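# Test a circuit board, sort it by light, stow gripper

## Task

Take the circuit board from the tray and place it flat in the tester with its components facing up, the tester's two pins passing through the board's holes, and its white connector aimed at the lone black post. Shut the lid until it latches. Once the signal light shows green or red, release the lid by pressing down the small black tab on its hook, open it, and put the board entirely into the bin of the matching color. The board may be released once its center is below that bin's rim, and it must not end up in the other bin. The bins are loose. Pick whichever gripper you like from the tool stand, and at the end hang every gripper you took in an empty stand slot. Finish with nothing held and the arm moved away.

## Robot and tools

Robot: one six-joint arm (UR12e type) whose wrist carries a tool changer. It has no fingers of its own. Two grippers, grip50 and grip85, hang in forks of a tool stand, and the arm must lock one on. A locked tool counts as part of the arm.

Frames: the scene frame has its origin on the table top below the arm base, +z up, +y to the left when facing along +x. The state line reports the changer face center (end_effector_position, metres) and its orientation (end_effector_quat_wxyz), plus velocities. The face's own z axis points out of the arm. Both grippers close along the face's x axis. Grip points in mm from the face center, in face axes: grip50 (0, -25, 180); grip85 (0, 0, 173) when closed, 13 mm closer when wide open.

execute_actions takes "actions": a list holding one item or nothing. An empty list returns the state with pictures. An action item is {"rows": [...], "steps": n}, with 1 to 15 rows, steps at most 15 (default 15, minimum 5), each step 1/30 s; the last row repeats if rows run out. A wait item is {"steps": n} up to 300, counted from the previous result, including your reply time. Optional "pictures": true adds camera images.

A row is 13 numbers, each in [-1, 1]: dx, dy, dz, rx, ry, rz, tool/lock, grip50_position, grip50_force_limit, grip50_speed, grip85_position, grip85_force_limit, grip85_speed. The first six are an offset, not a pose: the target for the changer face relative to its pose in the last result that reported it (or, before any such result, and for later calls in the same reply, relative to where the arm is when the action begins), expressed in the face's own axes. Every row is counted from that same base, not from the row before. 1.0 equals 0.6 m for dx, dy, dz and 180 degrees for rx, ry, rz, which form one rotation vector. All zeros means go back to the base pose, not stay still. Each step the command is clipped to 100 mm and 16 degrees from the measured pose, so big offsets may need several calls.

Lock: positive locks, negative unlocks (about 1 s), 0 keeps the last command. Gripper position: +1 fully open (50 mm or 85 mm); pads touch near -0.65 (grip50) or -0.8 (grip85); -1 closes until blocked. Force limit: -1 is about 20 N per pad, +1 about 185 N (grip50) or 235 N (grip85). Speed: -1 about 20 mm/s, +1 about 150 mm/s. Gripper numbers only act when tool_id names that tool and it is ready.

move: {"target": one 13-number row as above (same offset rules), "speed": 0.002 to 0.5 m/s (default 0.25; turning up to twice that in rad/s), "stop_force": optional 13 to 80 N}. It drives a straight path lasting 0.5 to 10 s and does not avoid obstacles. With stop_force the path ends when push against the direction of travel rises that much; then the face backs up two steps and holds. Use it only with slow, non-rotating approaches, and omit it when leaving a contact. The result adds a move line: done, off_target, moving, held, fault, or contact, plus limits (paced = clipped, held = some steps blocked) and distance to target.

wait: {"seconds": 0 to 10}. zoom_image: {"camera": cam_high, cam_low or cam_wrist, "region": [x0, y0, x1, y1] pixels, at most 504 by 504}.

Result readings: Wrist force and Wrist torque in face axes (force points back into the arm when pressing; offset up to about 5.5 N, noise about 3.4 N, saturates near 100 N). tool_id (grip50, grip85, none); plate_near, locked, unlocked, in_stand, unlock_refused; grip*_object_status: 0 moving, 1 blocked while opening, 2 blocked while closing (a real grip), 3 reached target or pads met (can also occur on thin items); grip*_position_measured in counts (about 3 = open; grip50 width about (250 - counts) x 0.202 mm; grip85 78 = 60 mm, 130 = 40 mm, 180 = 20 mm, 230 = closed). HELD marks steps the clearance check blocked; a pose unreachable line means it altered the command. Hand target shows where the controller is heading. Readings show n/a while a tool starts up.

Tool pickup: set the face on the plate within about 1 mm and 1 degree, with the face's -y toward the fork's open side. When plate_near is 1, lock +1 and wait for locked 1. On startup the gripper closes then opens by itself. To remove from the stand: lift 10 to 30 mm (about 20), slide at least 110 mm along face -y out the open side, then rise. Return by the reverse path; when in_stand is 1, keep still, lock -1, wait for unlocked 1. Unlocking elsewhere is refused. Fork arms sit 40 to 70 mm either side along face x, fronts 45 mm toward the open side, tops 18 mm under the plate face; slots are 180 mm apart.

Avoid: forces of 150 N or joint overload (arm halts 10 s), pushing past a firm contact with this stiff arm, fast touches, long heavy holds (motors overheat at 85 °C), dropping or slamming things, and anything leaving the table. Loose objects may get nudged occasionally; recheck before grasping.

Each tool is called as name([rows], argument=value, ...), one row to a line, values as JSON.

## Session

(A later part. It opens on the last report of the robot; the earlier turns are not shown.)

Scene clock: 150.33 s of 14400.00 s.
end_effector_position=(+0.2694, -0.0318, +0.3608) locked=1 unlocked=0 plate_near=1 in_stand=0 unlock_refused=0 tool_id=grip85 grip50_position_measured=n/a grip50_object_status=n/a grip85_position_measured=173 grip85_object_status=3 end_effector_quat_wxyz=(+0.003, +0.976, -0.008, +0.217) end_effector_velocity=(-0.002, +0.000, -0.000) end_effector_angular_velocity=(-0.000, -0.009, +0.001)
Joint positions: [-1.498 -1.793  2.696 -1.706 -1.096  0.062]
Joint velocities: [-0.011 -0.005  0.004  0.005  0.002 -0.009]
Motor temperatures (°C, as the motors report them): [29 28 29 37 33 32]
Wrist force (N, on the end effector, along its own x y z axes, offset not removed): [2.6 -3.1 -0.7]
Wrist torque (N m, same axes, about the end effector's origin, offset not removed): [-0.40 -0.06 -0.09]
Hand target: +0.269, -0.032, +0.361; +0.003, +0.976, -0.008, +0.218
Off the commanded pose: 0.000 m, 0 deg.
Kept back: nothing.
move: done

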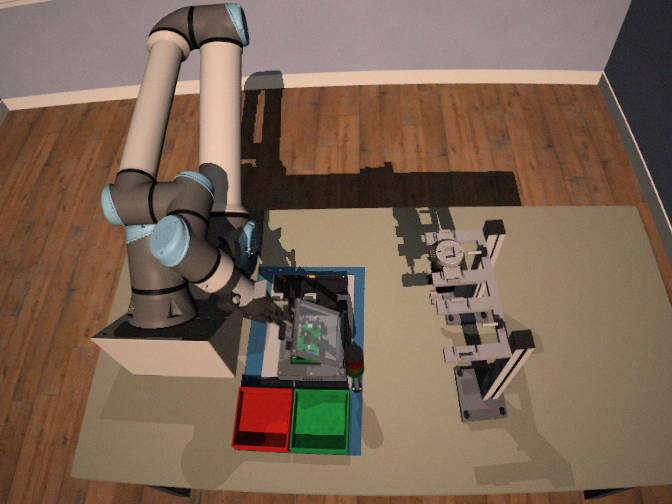

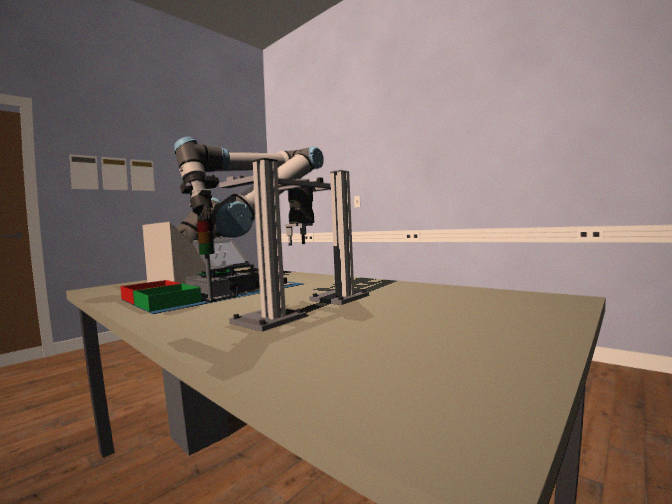

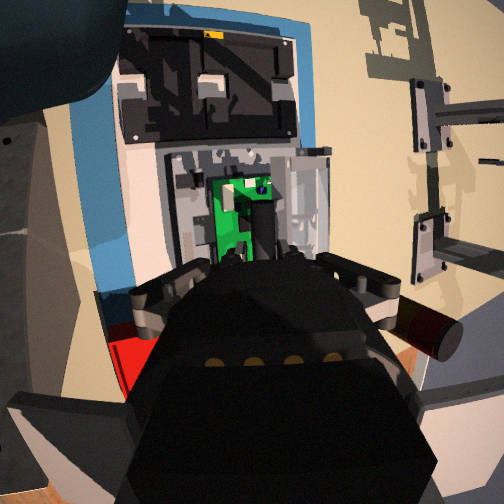

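move(target=[-0.0422,0.0,0.0285,0,0,0,0,0,0,0,-0.35,-1,-1], speed=0.03, stop_force=20)

move(target=[-0.0365,0.0,0.0353,0,0,0,0,0,0,0,-0.35,-1,-1], speed=0.03, stop_force=20)

zoom_image(camera="cam_low", region=[130,150,290,310])

Scene clock: 152.03 s of 14400.00 s.
end_effector_position=(+0.2538, -0.0316, +0.3347) locked=1 unlocked=0 plate_near=1 in_stand=0 unlock_refused=0 tool_id=grip85 grip50_position_measured=n/a grip50_object_status=n/a grip85_position_measured=173 grip85_object_status=3 end_effector_quat_wxyz=(+0.003, +0.976, -0.008, +0.217) end_effector_velocity=(-0.001, +0.000, -0.001) end_effector_angular_velocity=(+0.001, -0.001, -0.000)
Joint positions: [-1.55  -1.805  2.751 -1.731 -1.132  0.021]
Joint velocities: [-0.003 -0.001  0.003 -0.    -0.001 -0.002]
Motor temperatures (°C, as the motors report them): [29 28 29 37 33 32]
Wrist force (N, on the end effector, along its own x y z axes, offset not removed): [0.8 -5.0 -1.5]
Wrist torque (N m, same axes, about the end effector's origin, offset not removed): [-0.24 0.53 -0.03]
Hand target: +0.254, -0.032, +0.335; +0.003, +0.976, -0.008, +0.217
Off the commanded pose: 0.000 m, 0 deg.
Kept back: nothing.
move: done

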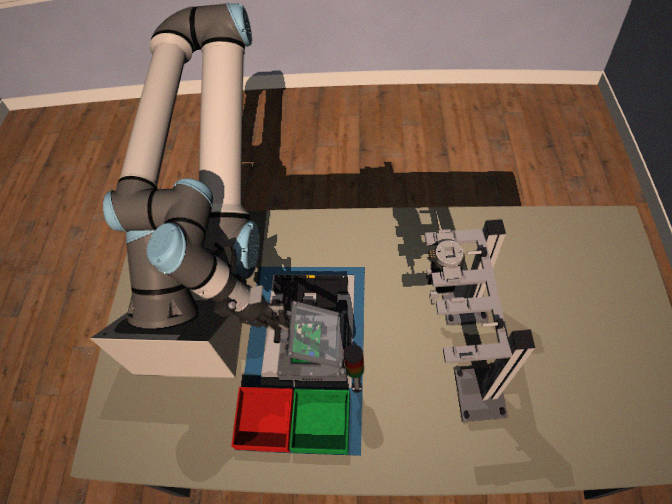

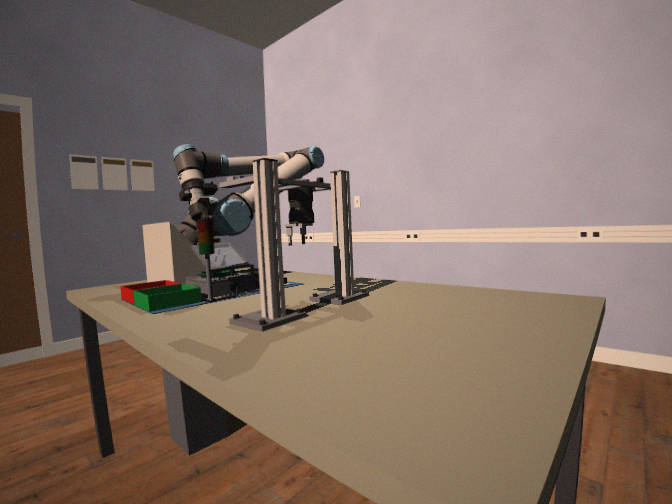

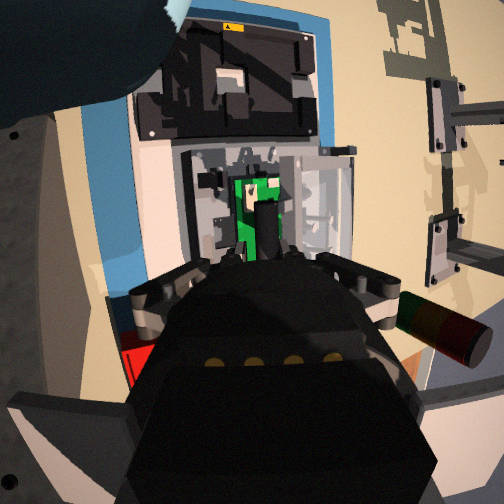

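Scene clock: 153.37 s of 14400.00 s.
end_effector_position=(+0.2431, -0.0314, +0.3064) locked=1 unlocked=0 plate_near=1 in_stand=0 unlock_refused=0 tool_id=grip85 grip50_position_measured=n/a grip50_object_status=n/a grip85_position_measured=173 grip85_object_status=3 end_effector_quat_wxyz=(+0.003, +0.976, -0.008, +0.217) end_effector_velocity=(-0.001, -0.000, -0.002) end_effector_angular_velocity=(+0.000, +0.001, +0.000)
Joint positions: [-1.592 -1.803  2.808 -1.776 -1.162 -0.012]
Joint velocities: [-0.003  0.001  0.003 -0.003 -0.003 -0.002]
Motor temperatures (°C, as the motors report them): [29 28 29 37 33 32]
Wrist force (N, on the end effector, along its own x y z axes, offset not removed): [-26.5 -9.2 -25.0]
Wrist torque (N m, same axes, about the end effector's origin, offset not removed): [1.45 -3.99 -0.06]
Hand target: +0.243, -0.031, +0.306; +0.003, +0.976, -0.008, +0.217
Off the commanded pose: 0.000 m, 0 deg.
Kept back: nothing.
move: done

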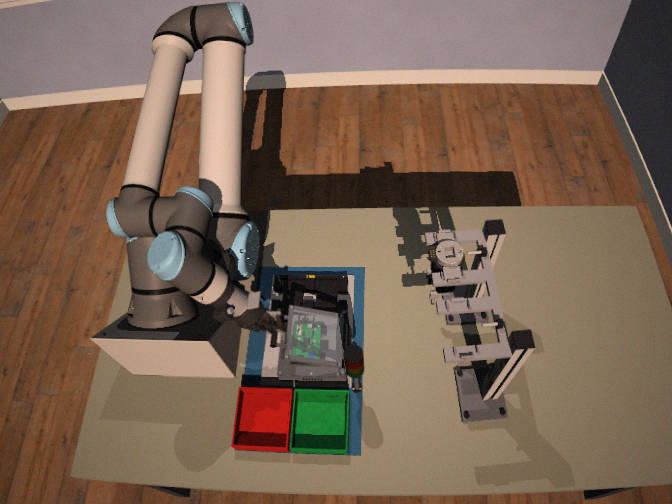

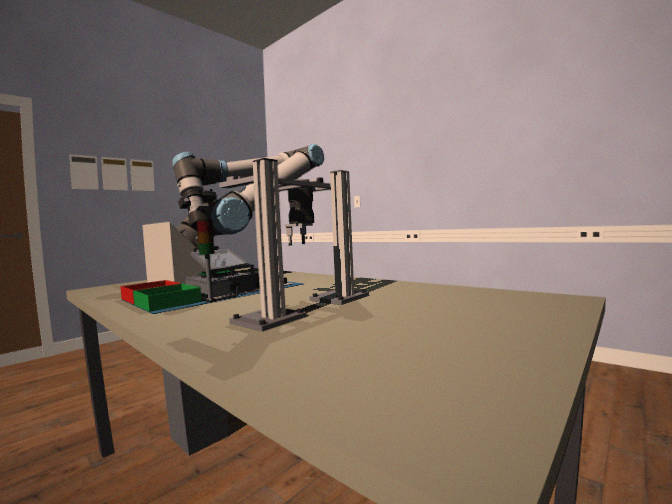

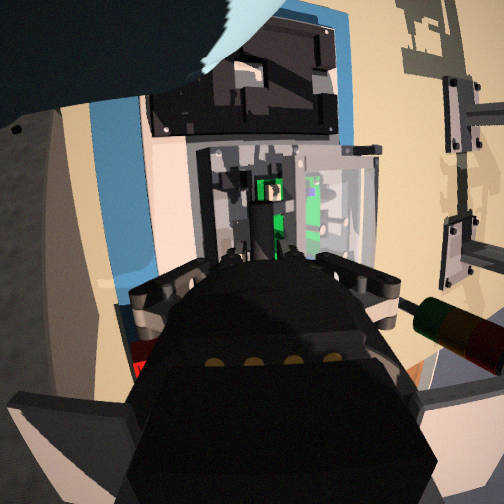

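Region (130, 150, 290, 310) of cam_low's 672x504 image, scaled by 3.150, with more detail than that image has.

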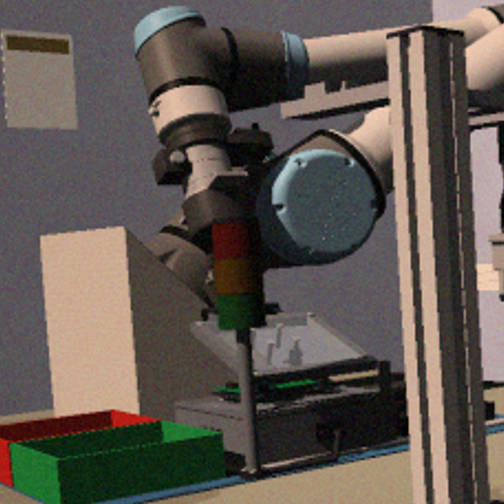

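move(target=[0,0.0,-0.08,0,0,0,0,0,0,0,-0.35,-1,-1], speed=0.04)

move(target=[0.2,0.0,-0.02,0,-0.139,0,0,0,0,0,-1,-0.5,0.5], speed=0.1)

zoom_image(camera="cam_low", region=[130,150,290,310])

Scene clock: 155.17 s of 14400.00 s.
end_effector_position=(+0.2228, -0.0310, +0.3497) locked=1 unlocked=0 plate_near=1 in_stand=0 unlock_refused=0 tool_id=grip85 grip50_position_measured=n/a grip50_object_status=n/a grip85_position_measured=173 grip85_object_status=3 end_effector_quat_wxyz=(+0.003, +0.976, -0.008, +0.217) end_effector_velocity=(-0.001, +0.000, +0.001) end_effector_angular_velocity=(+0.000, -0.000, +0.000)
Joint positions: [-1.661 -1.863  2.744 -1.633 -1.212 -0.064]
Joint velocities: [-0.003 -0.002 -0.002  0.005 -0.002 -0.002]
Motor temperatures (°C, as the motors report them): [29 28 29 37 33 32]
Wrist force (N, on the end effector, along its own x y z axes, offset not removed): [-5.3 -2.4 -1.1]
Wrist torque (N m, same axes, about the end effector's origin, offset not removed): [-0.23 0.19 0.04]
Hand target: +0.223, -0.031, +0.350; +0.003, +0.976, -0.008, +0.217
Off the commanded pose: 0.000 m, 0 deg.
Kept back: nothing.
move: done

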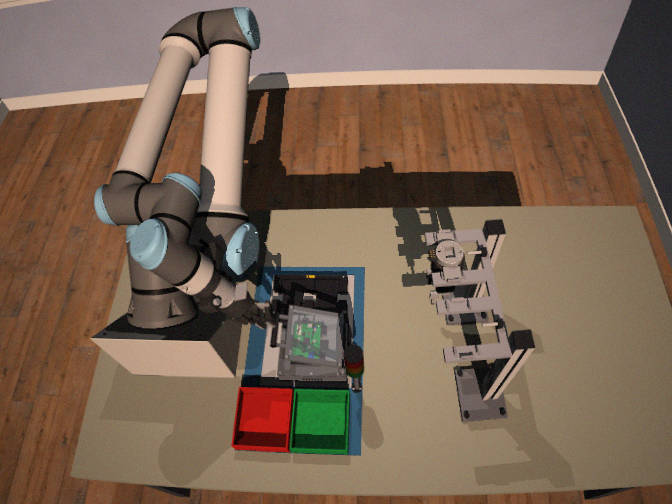

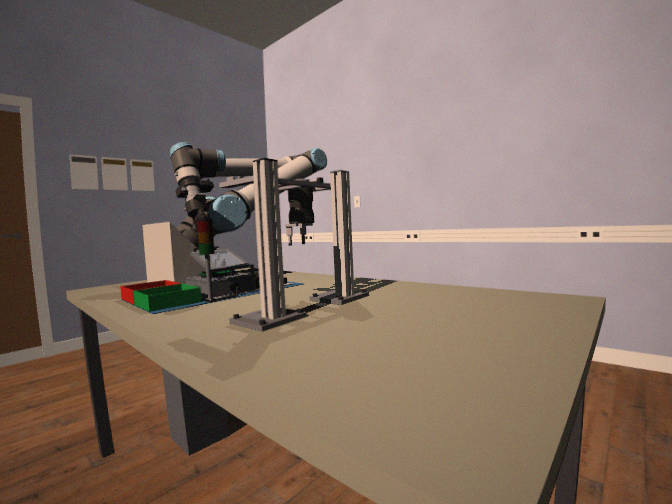

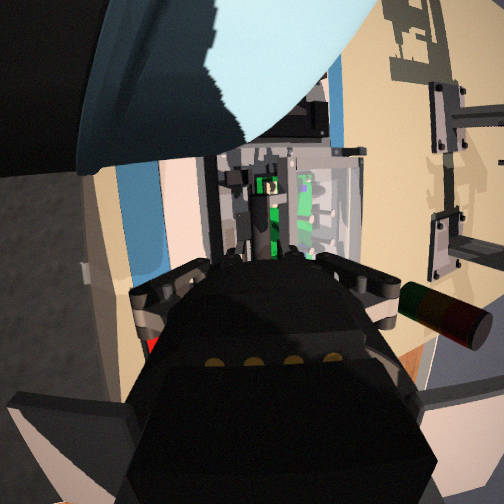

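Scene clock: 157.73 s of 14400.00 s.
end_effector_position=(+0.3260, -0.0328, +0.4114) locked=1 unlocked=0 plate_near=1 in_stand=0 unlock_refused=0 tool_id=grip85 grip50_position_measured=n/a grip50_object_status=n/a grip85_position_measured=231 grip85_object_status=3 end_effector_quat_wxyz=(+0.001, +1.000, -0.009, +0.001) end_effector_velocity=(+0.002, -0.000, +0.001) end_effector_angular_velocity=(+0.000, +0.006, -0.000)
Joint positions: [-1.171 -1.629  2.448 -1.634 -1.301  0.291]
Joint velocities: [ 0.005  0.004 -0.005  0.002 -0.002  0.003]
Motor temperatures (°C, as the motors report them): [29 28 29 37 33 32]
Wrist force (N, on the end effector, along its own x y z axes, offset not removed): [-2.2 2.5 0.8]
Wrist torque (N m, same axes, about the end effector's origin, offset not removed): [-0.02 0.20 0.20]
Hand target: +0.326, -0.033, +0.411; +0.001, +1.000, -0.009, +0.000
Off the commanded pose: 0.000 m, 0 deg.
Kept back: nothing.
move: done

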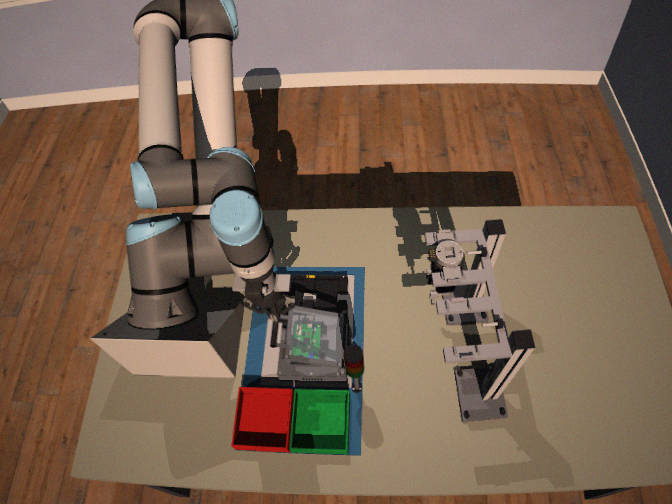

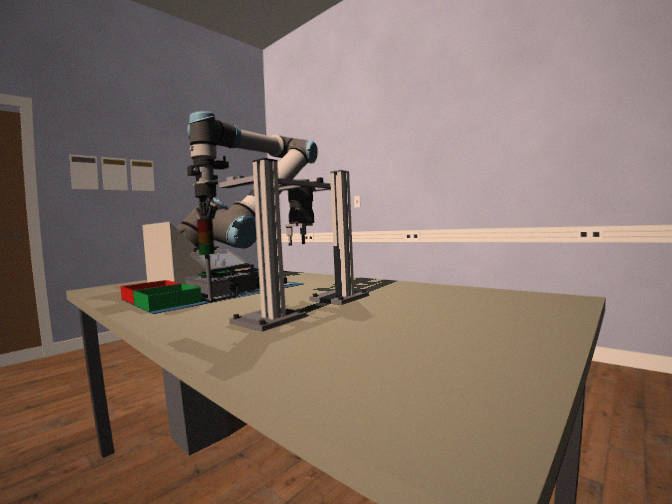

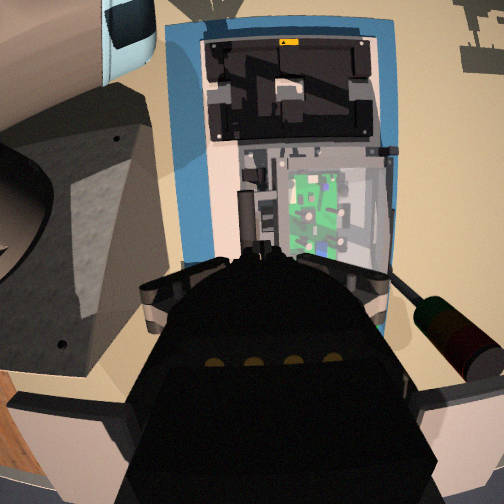

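Region (130, 150, 290, 310) of cam_low's 672x504 image, scaled by 3.150, with more detail than that image has.

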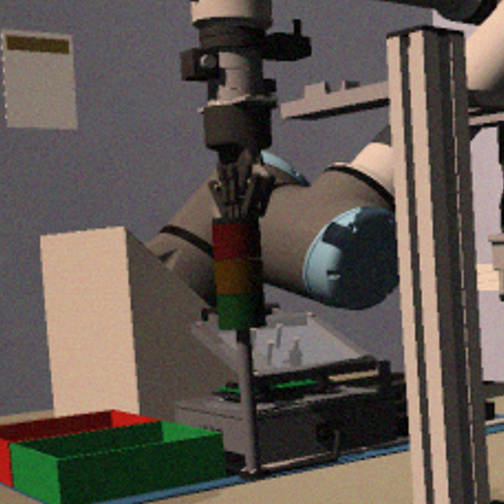

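move(target=[0.058,0.0,0.1,0,0,0,0,0,0,0,-1,-0.5,0.5], speed=0.08, stop_force=13)

move(target=[0,0.0,0.15,0,0,0,0,0,0,0,-1,-0.5,0.5], speed=0.015, stop_force=25)

zoom_image(camera="cam_low", region=[130,150,290,310])

Scene clock: 159.37 s of 14400.00 s.
end_effector_position=(+0.3608, -0.0335, +0.3516) locked=1 unlocked=0 plate_near=1 in_stand=0 unlock_refused=0 tool_id=grip85 grip50_position_measured=n/a grip50_object_status=n/a grip85_position_measured=231 grip85_object_status=3 end_effector_quat_wxyz=(+0.002, +1.000, -0.009, +0.001) end_effector_velocity=(+0.001, -0.000, -0.001) end_effector_angular_velocity=(-0.000, +0.001, -0.001)
Joint positions: [-1.058 -1.548  2.494 -1.786 -1.225  0.378]
Joint velocities: [ 0.003  0.003  0.    -0.004  0.001  0.003]
Motor temperatures (°C, as the motors report them): [29 28 29 37 33 32]
Wrist force (N, on the end effector, along its own x y z axes, offset not removed): [-5.6 1.8 0.4]
Wrist torque (N m, same axes, about the end effector's origin, offset not removed): [-0.04 0.44 0.23]
Hand target: +0.361, -0.034, +0.351; +0.002, +1.000, -0.009, +0.001
Off the commanded pose: 0.000 m, 0 deg.
Kept back: nothing.
move: done

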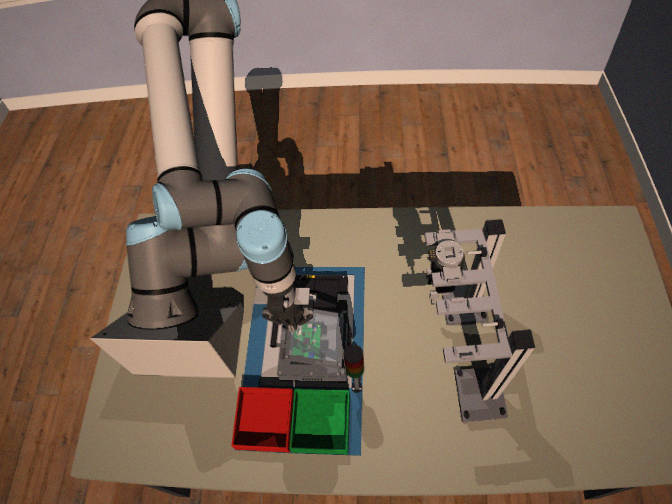

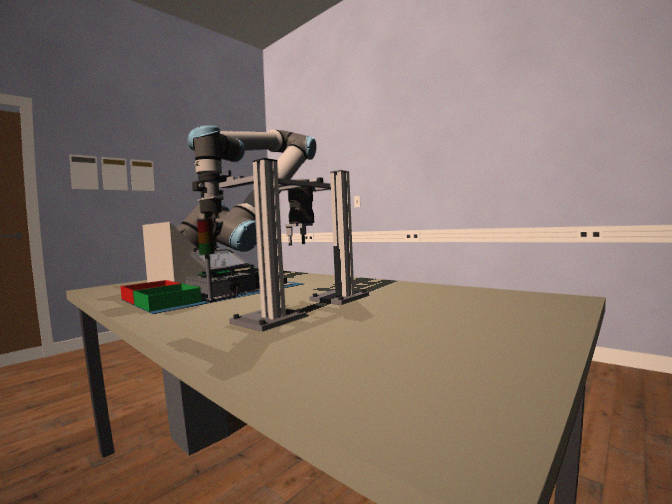

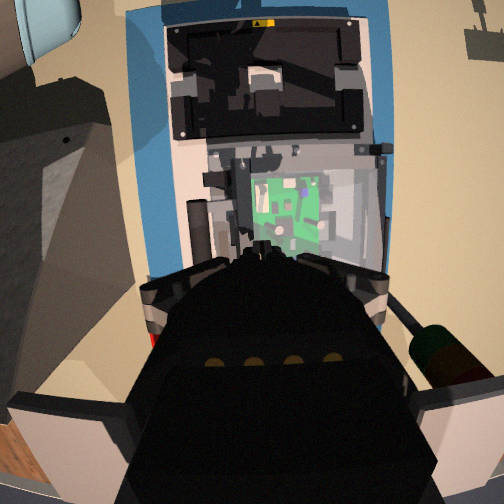

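Scene clock: 163.73 s of 14400.00 s.
end_effector_position=(+0.3609, -0.0336, +0.2918) locked=1 unlocked=0 plate_near=1 in_stand=0 unlock_refused=0 tool_id=grip85 grip50_position_measured=n/a grip50_object_status=n/a grip85_position_measured=231 grip85_object_status=3 end_effector_quat_wxyz=(+0.001, +1.000, -0.009, +0.001) end_effector_velocity=(+0.000, -0.000, +0.005) end_effector_angular_velocity=(-0.001, -0.000, +0.003)
Joint positions: [-1.008 -1.489  2.57  -1.936 -1.192  0.418]
Joint velocities: [-0.004 -0.006 -0.006  0.012 -0.003 -0.005]
Motor temperatures (°C, as the motors report them): [29 28 29 37 33 32]
Wrist force (N, on the end effector, along its own x y z axes, offset not removed): [1.4 4.6 -13.6]
Wrist torque (N m, same axes, about the end effector's origin, offset not removed): [-0.53 0.15 0.18]
Hand target: +0.361, -0.034, +0.292; +0.002, +1.000, -0.009, +0.001
Off the commanded pose: 0.030 m, 0 deg.
Kept back: nothing.
move: contact

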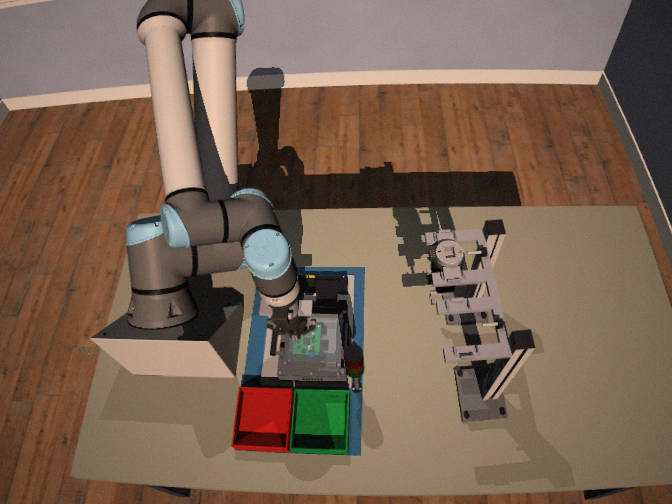

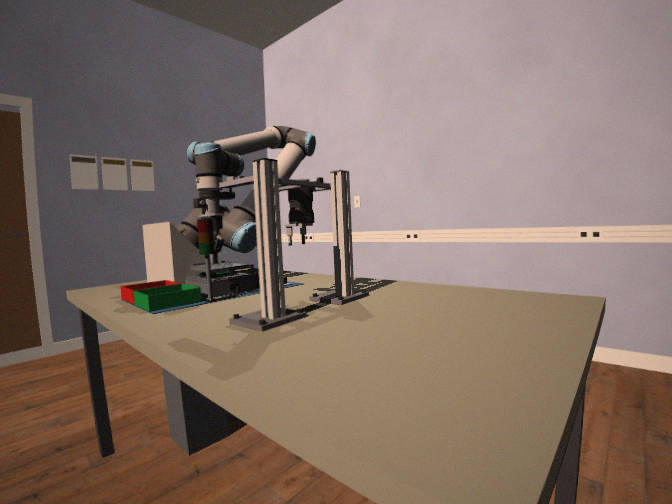

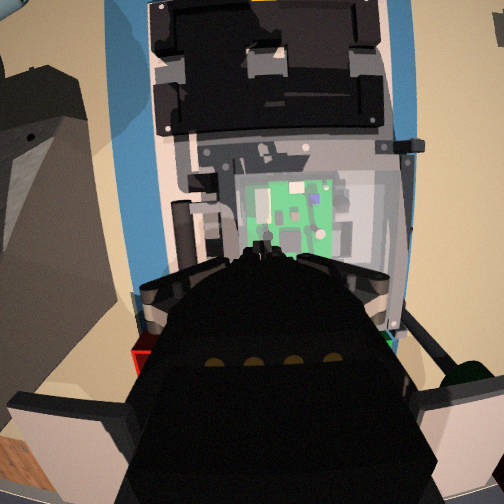

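Region (130, 150, 290, 310) of cam_low's 672x504 image, scaled by 3.150, with more detail than that image has.

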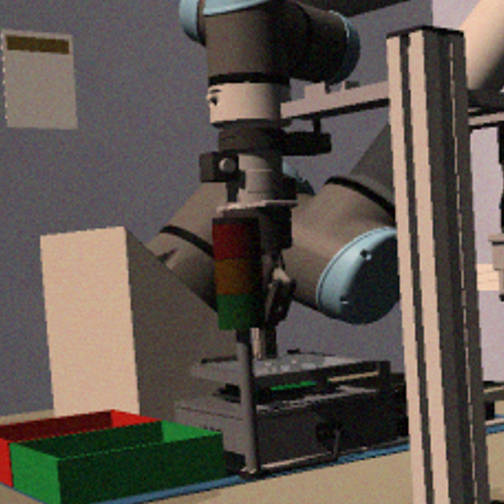

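Lift a bit and see whether it latched.

move(target=[-0.08,-0.05,-0.08,0,0,0,0,0,0,0,-1,-0.5,0.5], speed=0.08)

zoom_image(camera="cam_wrist", region=[150,130,350,280])

Scene clock: 165.33 s of 14400.00 s.
end_effector_position=(+0.3135, -0.0028, +0.3395) locked=1 unlocked=0 plate_near=1 in_stand=0 unlock_refused=0 tool_id=grip85 grip50_position_measured=n/a grip50_object_status=n/a grip85_position_measured=231 grip85_object_status=3 end_effector_quat_wxyz=(+0.001, +1.000, -0.009, +0.001) end_effector_velocity=(-0.001, +0.001, +0.001) end_effector_angular_velocity=(+0.000, -0.000, +0.001)
Joint positions: [-1.13  -1.685  2.576 -1.713 -1.273  0.322]
Joint velocities: [-0.003 -0.005 -0.     0.006 -0.002 -0.003]
Motor temperatures (°C, as the motors report them): [29 28 29 37 33 32]
Wrist force (N, on the end effector, along its own x y z axes, offset not removed): [-1.7 0.3 1.1]
Wrist torque (N m, same axes, about the end effector's origin, offset not removed): [-0.12 0.10 0.26]
Hand target: +0.313, -0.003, +0.340; +0.001, +1.000, -0.009, +0.001
Off the commanded pose: 0.000 m, 0 deg.
Kept back: nothing.
move: done

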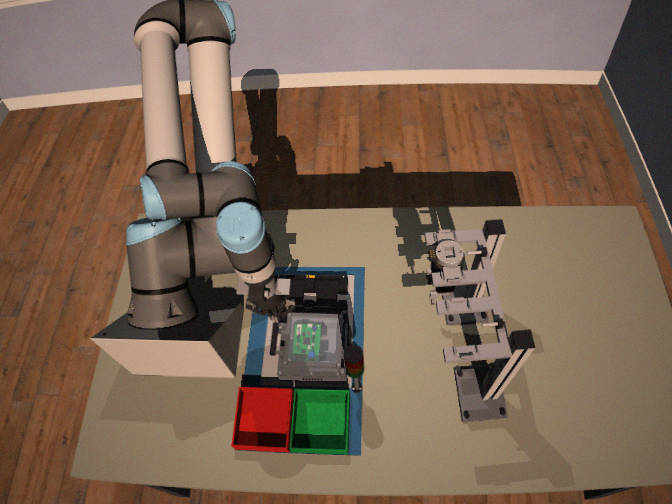

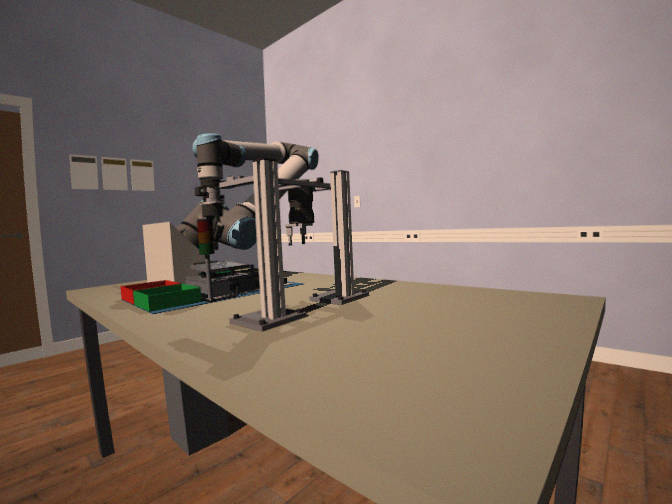

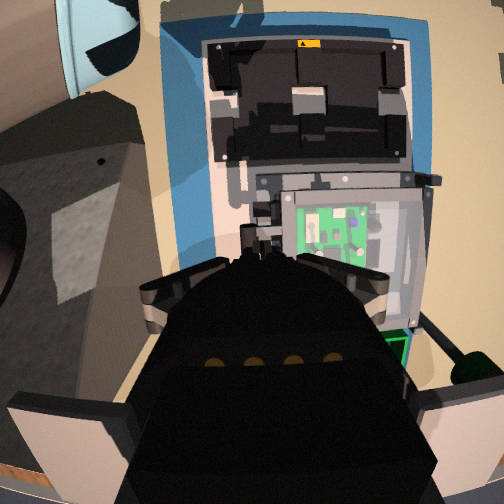

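Region (150, 130, 350, 280) of cam_wrist's 504x504 image, scaled by 2.520, with more detail than that image has; it fills the top 378 rows of this view, and the rest is white.

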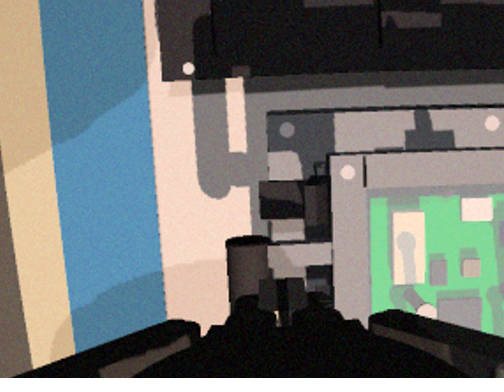

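move(target=[0.045,0.0,0.05,0,0,0,0,0,0,0,-1,-0.5,0.5], speed=0.08, stop_force=13)

move(target=[0,0.0,0.06,0,0,0,0,0,0,0,-1,-0.5,0.5], speed=0.008, stop_force=45)

move(target=[-0.04,-0.02,-0.07,0,0,0,0,0,0,0,-1,-0.5,0.5], speed=0.08)

Scene clock: 166.53 s of 14400.00 s.
end_effector_position=(+0.3404, -0.0033, +0.3096) locked=1 unlocked=0 plate_near=1 in_stand=0 unlock_refused=0 tool_id=grip85 grip50_position_measured=n/a grip50_object_status=n/a grip85_position_measured=231 grip85_object_status=3 end_effector_quat_wxyz=(+0.001, +1.000, -0.009, +0.001) end_effector_velocity=(+0.001, -0.000, -0.001) end_effector_angular_velocity=(+0.000, +0.000, -0.001)
Joint positions: [-1.042 -1.616  2.584 -1.813 -1.214  0.391]
Joint velocities: [ 0.004  0.003  0.    -0.004  0.002  0.004]
Motor temperatures (°C, as the motors report them): [29 28 29 37 33 32]
Wrist force (N, on the end effector, along its own x y z axes, offset not removed): [1.0 -0.7 2.0]
Wrist torque (N m, same axes, about the end effector's origin, offset not removed): [-0.06 -0.22 0.17]
Hand target: +0.341, -0.003, +0.310; +0.001, +1.000, -0.009, +0.001
Off the commanded pose: 0.000 m, 0 deg.
Kept back: nothing.
move: done

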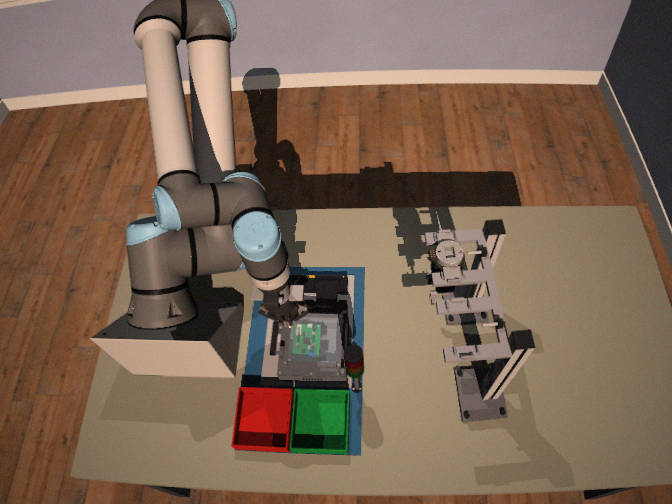

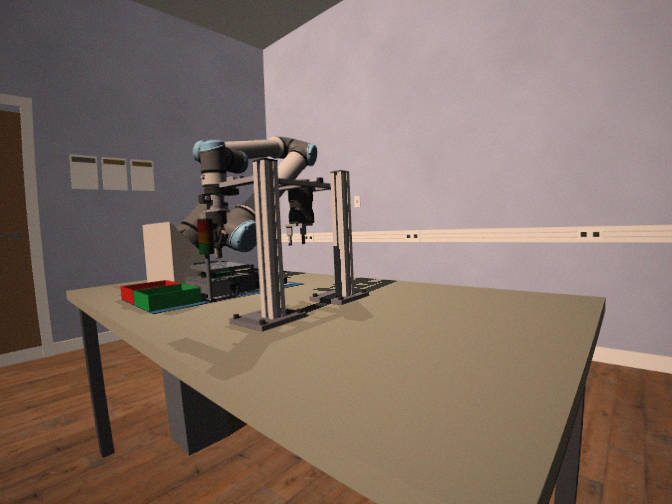

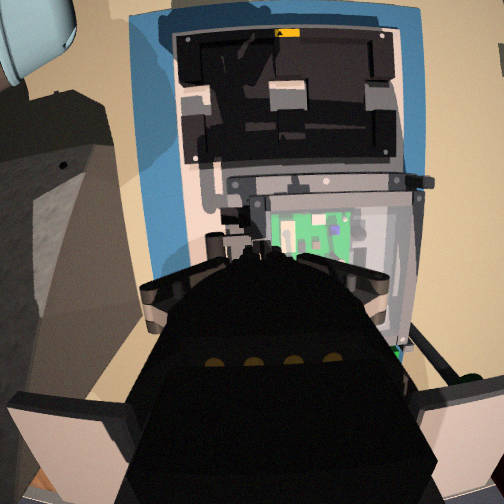

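Scene clock: 169.67 s of 14400.00 s.
end_effector_position=(+0.3405, -0.0033, +0.2875) locked=1 unlocked=0 plate_near=1 in_stand=0 unlock_refused=0 tool_id=grip85 grip50_position_measured=n/a grip50_object_status=n/a grip85_position_measured=231 grip85_object_status=3 end_effector_quat_wxyz=(+0.001, +1.000, -0.009, +0.001) end_effector_velocity=(-0.000, +0.000, +0.002) end_effector_angular_velocity=(+0.001, -0.001, +0.001)
Joint positions: [-1.022 -1.592  2.613 -1.872 -1.2    0.408]
Joint velocities: [-0.002 -0.003 -0.002  0.006  0.    -0.002]
Motor temperatures (°C, as the motors report them): [29 28 29 37 33 32]
Wrist force (N, on the end effector, along its own x y z axes, offset not removed): [-0.5 10.4 -43.7]
Wrist torque (N m, same axes, about the end effector's origin, offset not removed): [-1.44 0.01 0.05]
Hand target: +0.340, -0.003, +0.288; +0.001, +1.000, -0.009, +0.001
Off the commanded pose: 0.014 m, 0 deg.
Kept back: nothing.
move: contact

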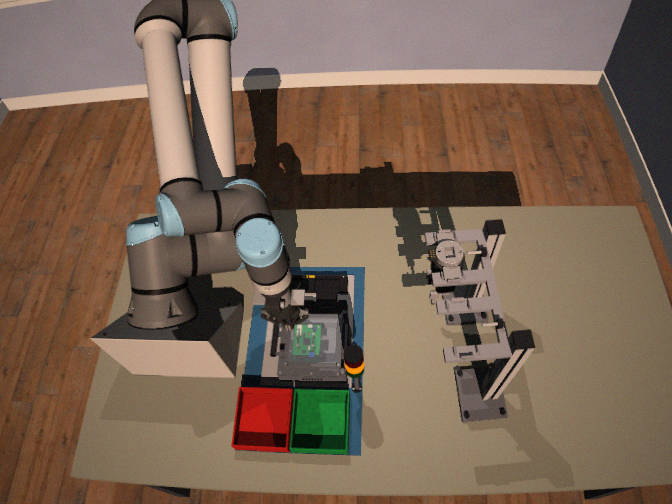

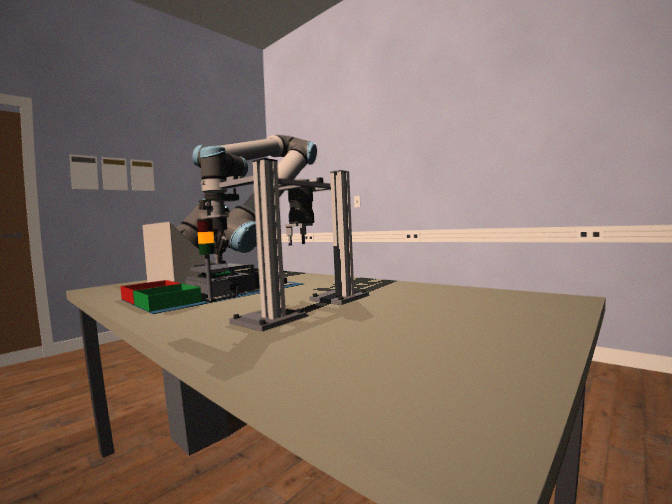

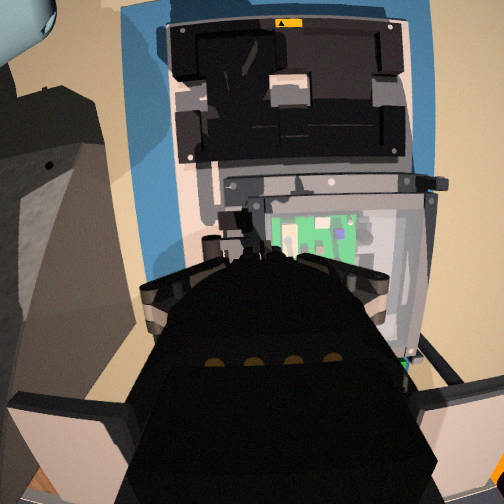

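Scene clock: 170.73 s of 14400.00 s.
end_effector_position=(+0.3167, +0.0091, +0.3293) locked=1 unlocked=0 plate_near=1 in_stand=0 unlock_refused=0 tool_id=grip85 grip50_position_measured=n/a grip50_object_status=n/a grip85_position_measured=231 grip85_object_status=3 end_effector_quat_wxyz=(+0.001, +1.000, -0.009, +0.001) end_effector_velocity=(-0.001, +0.001, +0.001) end_effector_angular_velocity=(+0.000, -0.000, -0.000)
Joint positions: [-1.105 -1.705  2.589 -1.713 -1.256  0.342]
Joint velocities: [-0.003 -0.004 -0.001  0.006 -0.002 -0.002]
Motor temperatures (°C, as the motors report them): [29 28 29 37 33 32]
Wrist force (N, on the end effector, along its own x y z axes, offset not removed): [0.9 -1.3 1.7]
Wrist torque (N m, same axes, about the end effector's origin, offset not removed): [-0.17 -0.03 0.06]
Hand target: +0.317, +0.009, +0.329; +0.001, +1.000, -0.009, +0.001
Off the commanded pose: 0.000 m, 0 deg.
Kept back: nothing.
move: done

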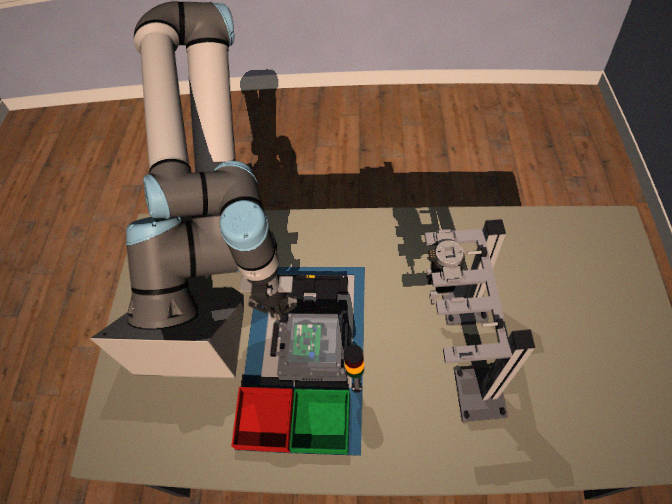

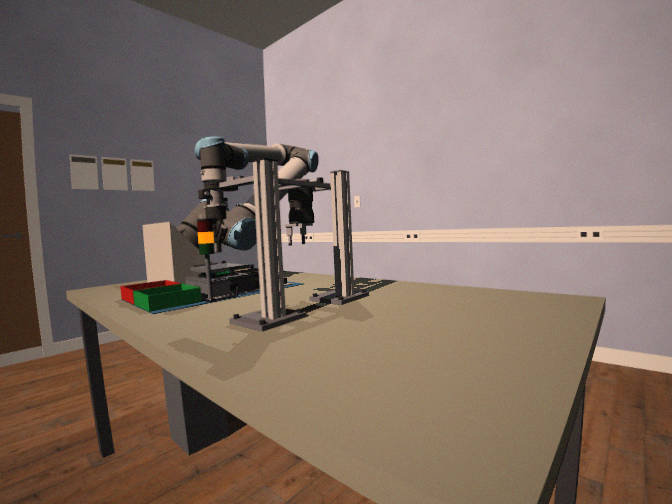

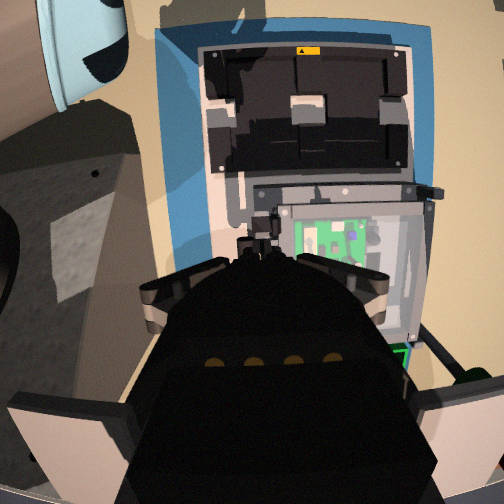

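move(target=[-0.0095,-0.01,0.05,0,0,0,0,0,0,0,-1,-0.5,0.5], speed=0.05, stop_force=13)

wait(seconds=3)

Scene clock: 171.97 s of 14400.00 s.
end_effector_position=(+0.3112, +0.0152, +0.2995) locked=1 unlocked=0 plate_near=1 in_stand=0 unlock_refused=0 tool_id=grip85 grip50_position_measured=n/a grip50_object_status=n/a grip85_position_measured=231 grip85_object_status=3 end_effector_quat_wxyz=(+0.001, +1.000, -0.009, +0.001) end_effector_velocity=(-0.000, +0.000, -0.002) end_effector_angular_velocity=(+0.001, +0.001, -0.001)
Joint positions: [-1.087 -1.707  2.638 -1.765 -1.244  0.356]
Joint velocities: [ 0.001  0.001  0.003 -0.004  0.     0.002]
Motor temperatures (°C, as the motors report them): [29 28 29 37 33 32]
Wrist force (N, on the end effector, along its own x y z axes, offset not removed): [-3.3 -1.5 4.6]
Wrist torque (N m, same axes, about the end effector's origin, offset not removed): [-0.10 0.44 0.16]
Hand target: +0.311, +0.015, +0.299; +0.001, +1.000, -0.009, +0.001
Off the commanded pose: 0.000 m, 0 deg.
Kept back: nothing.
move: done

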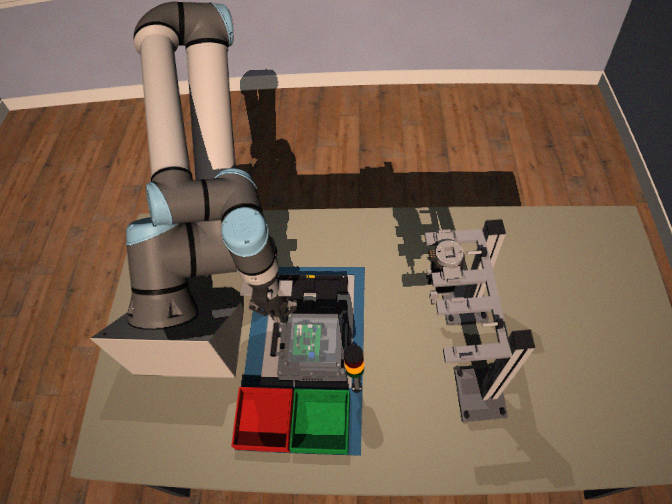

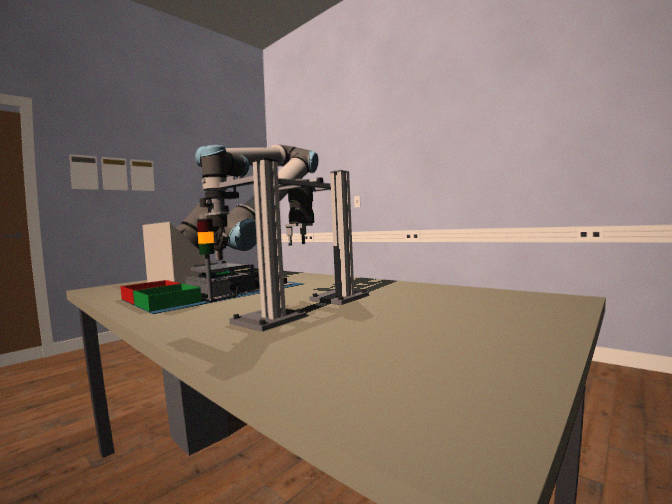

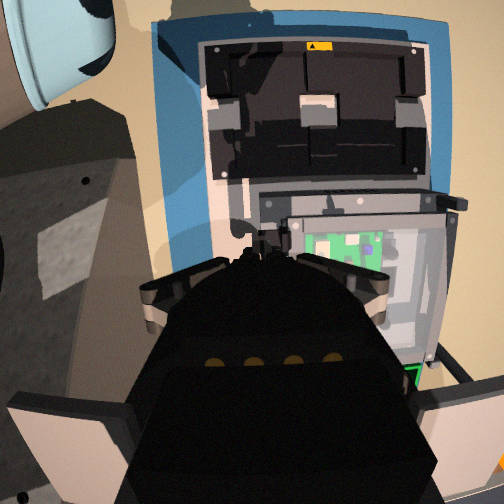

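Scene clock: 174.97 s of 14400.00 s.
end_effector_position=(+0.3112, +0.0152, +0.2993) locked=1 unlocked=0 plate_near=1 in_stand=0 unlock_refused=0 tool_id=grip85 grip50_position_measured=n/a grip50_object_status=n/a grip85_position_measured=231 grip85_object_status=3 end_effector_quat_wxyz=(+0.001, +1.000, -0.009, +0.001) end_effector_velocity=(+0.000, +0.000, +0.000) end_effector_angular_velocity=(+0.000, -0.000, -0.000)
Joint positions: [-1.087 -1.707  2.639 -1.765 -1.244  0.356]
Joint velocities: [-0. -0. -0.  0.  0.  0.]
Motor temperatures (°C, as the motors report them): [29 28 29 37 33 32]
Wrist force (N, on the end effector, along its own x y z axes, offset not removed): [-3.7 -0.4 -0.6]
Wrist torque (N m, same axes, about the end effector's origin, offset not removed): [-0.02 0.33 -0.08]
Hand target: +0.311, +0.015, +0.299; +0.001, +1.000, -0.009, +0.001
Off the commanded pose: 0.000 m, 0 deg.
Kept back: nothing.
Steps of this call (steps 1 to 90: nothing new was sent). Readings (end_effector_position | what the end effector reports):
1: (+0.3112, +0.0152, +0.2994) | locked=1 unlocked=0 plate_near=1 in_stand=0 unlock_refused=0 tool_id=grip85 grip50_position_measured=n/a grip50_object_status=n/a grip85_position_measured=231 grip85_object_status=3
2: (+0.3112, +0.0152, +0.2994) | locked=1 unlocked=0 plate_near=1 in_stand=0 unlock_refused=0 tool_id=grip85 grip50_position_measured=n/a grip50_object_status=n/a grip85_position_measured=231 grip85_object_status=3
4: (+0.3112, +0.0152, +0.2993) | locked=1 unlocked=0 plate_near=1 in_stand=0 unlock_refused=0 tool_id=grip85 grip50_position_measured=n/a grip50_object_status=n/a grip85_position_measured=231 grip85_object_status=3
8: (+0.3112, +0.0152, +0.2993) | locked=1 unlocked=0 plate_near=1 in_stand=0 unlock_refused=0 tool_id=grip85 grip50_position_measured=n/a grip50_object_status=n/a grip85_position_measured=231 grip85_object_status=3
90: the state above

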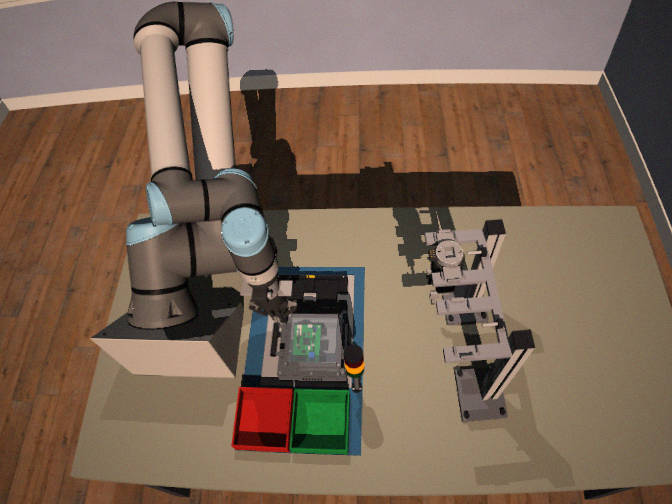

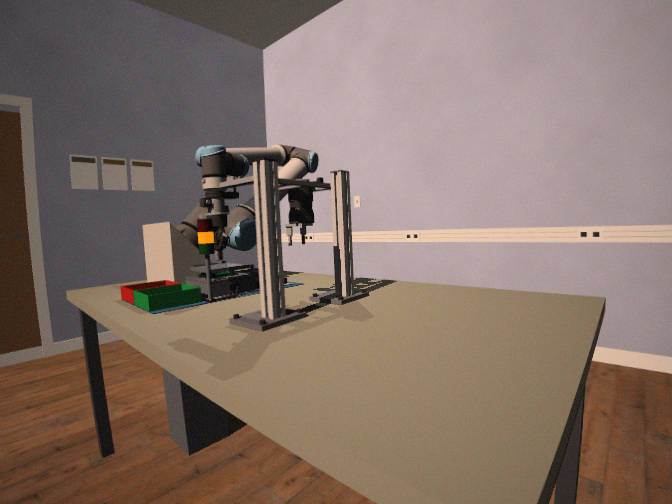

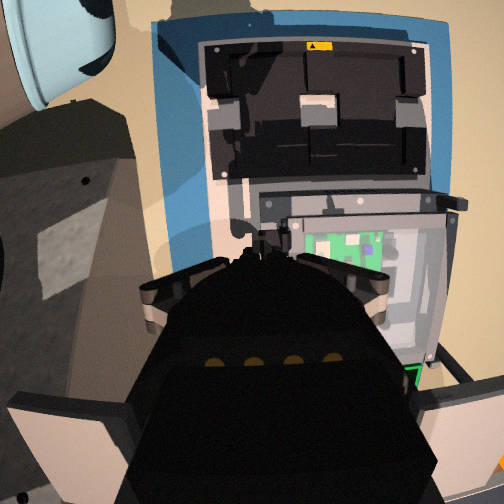

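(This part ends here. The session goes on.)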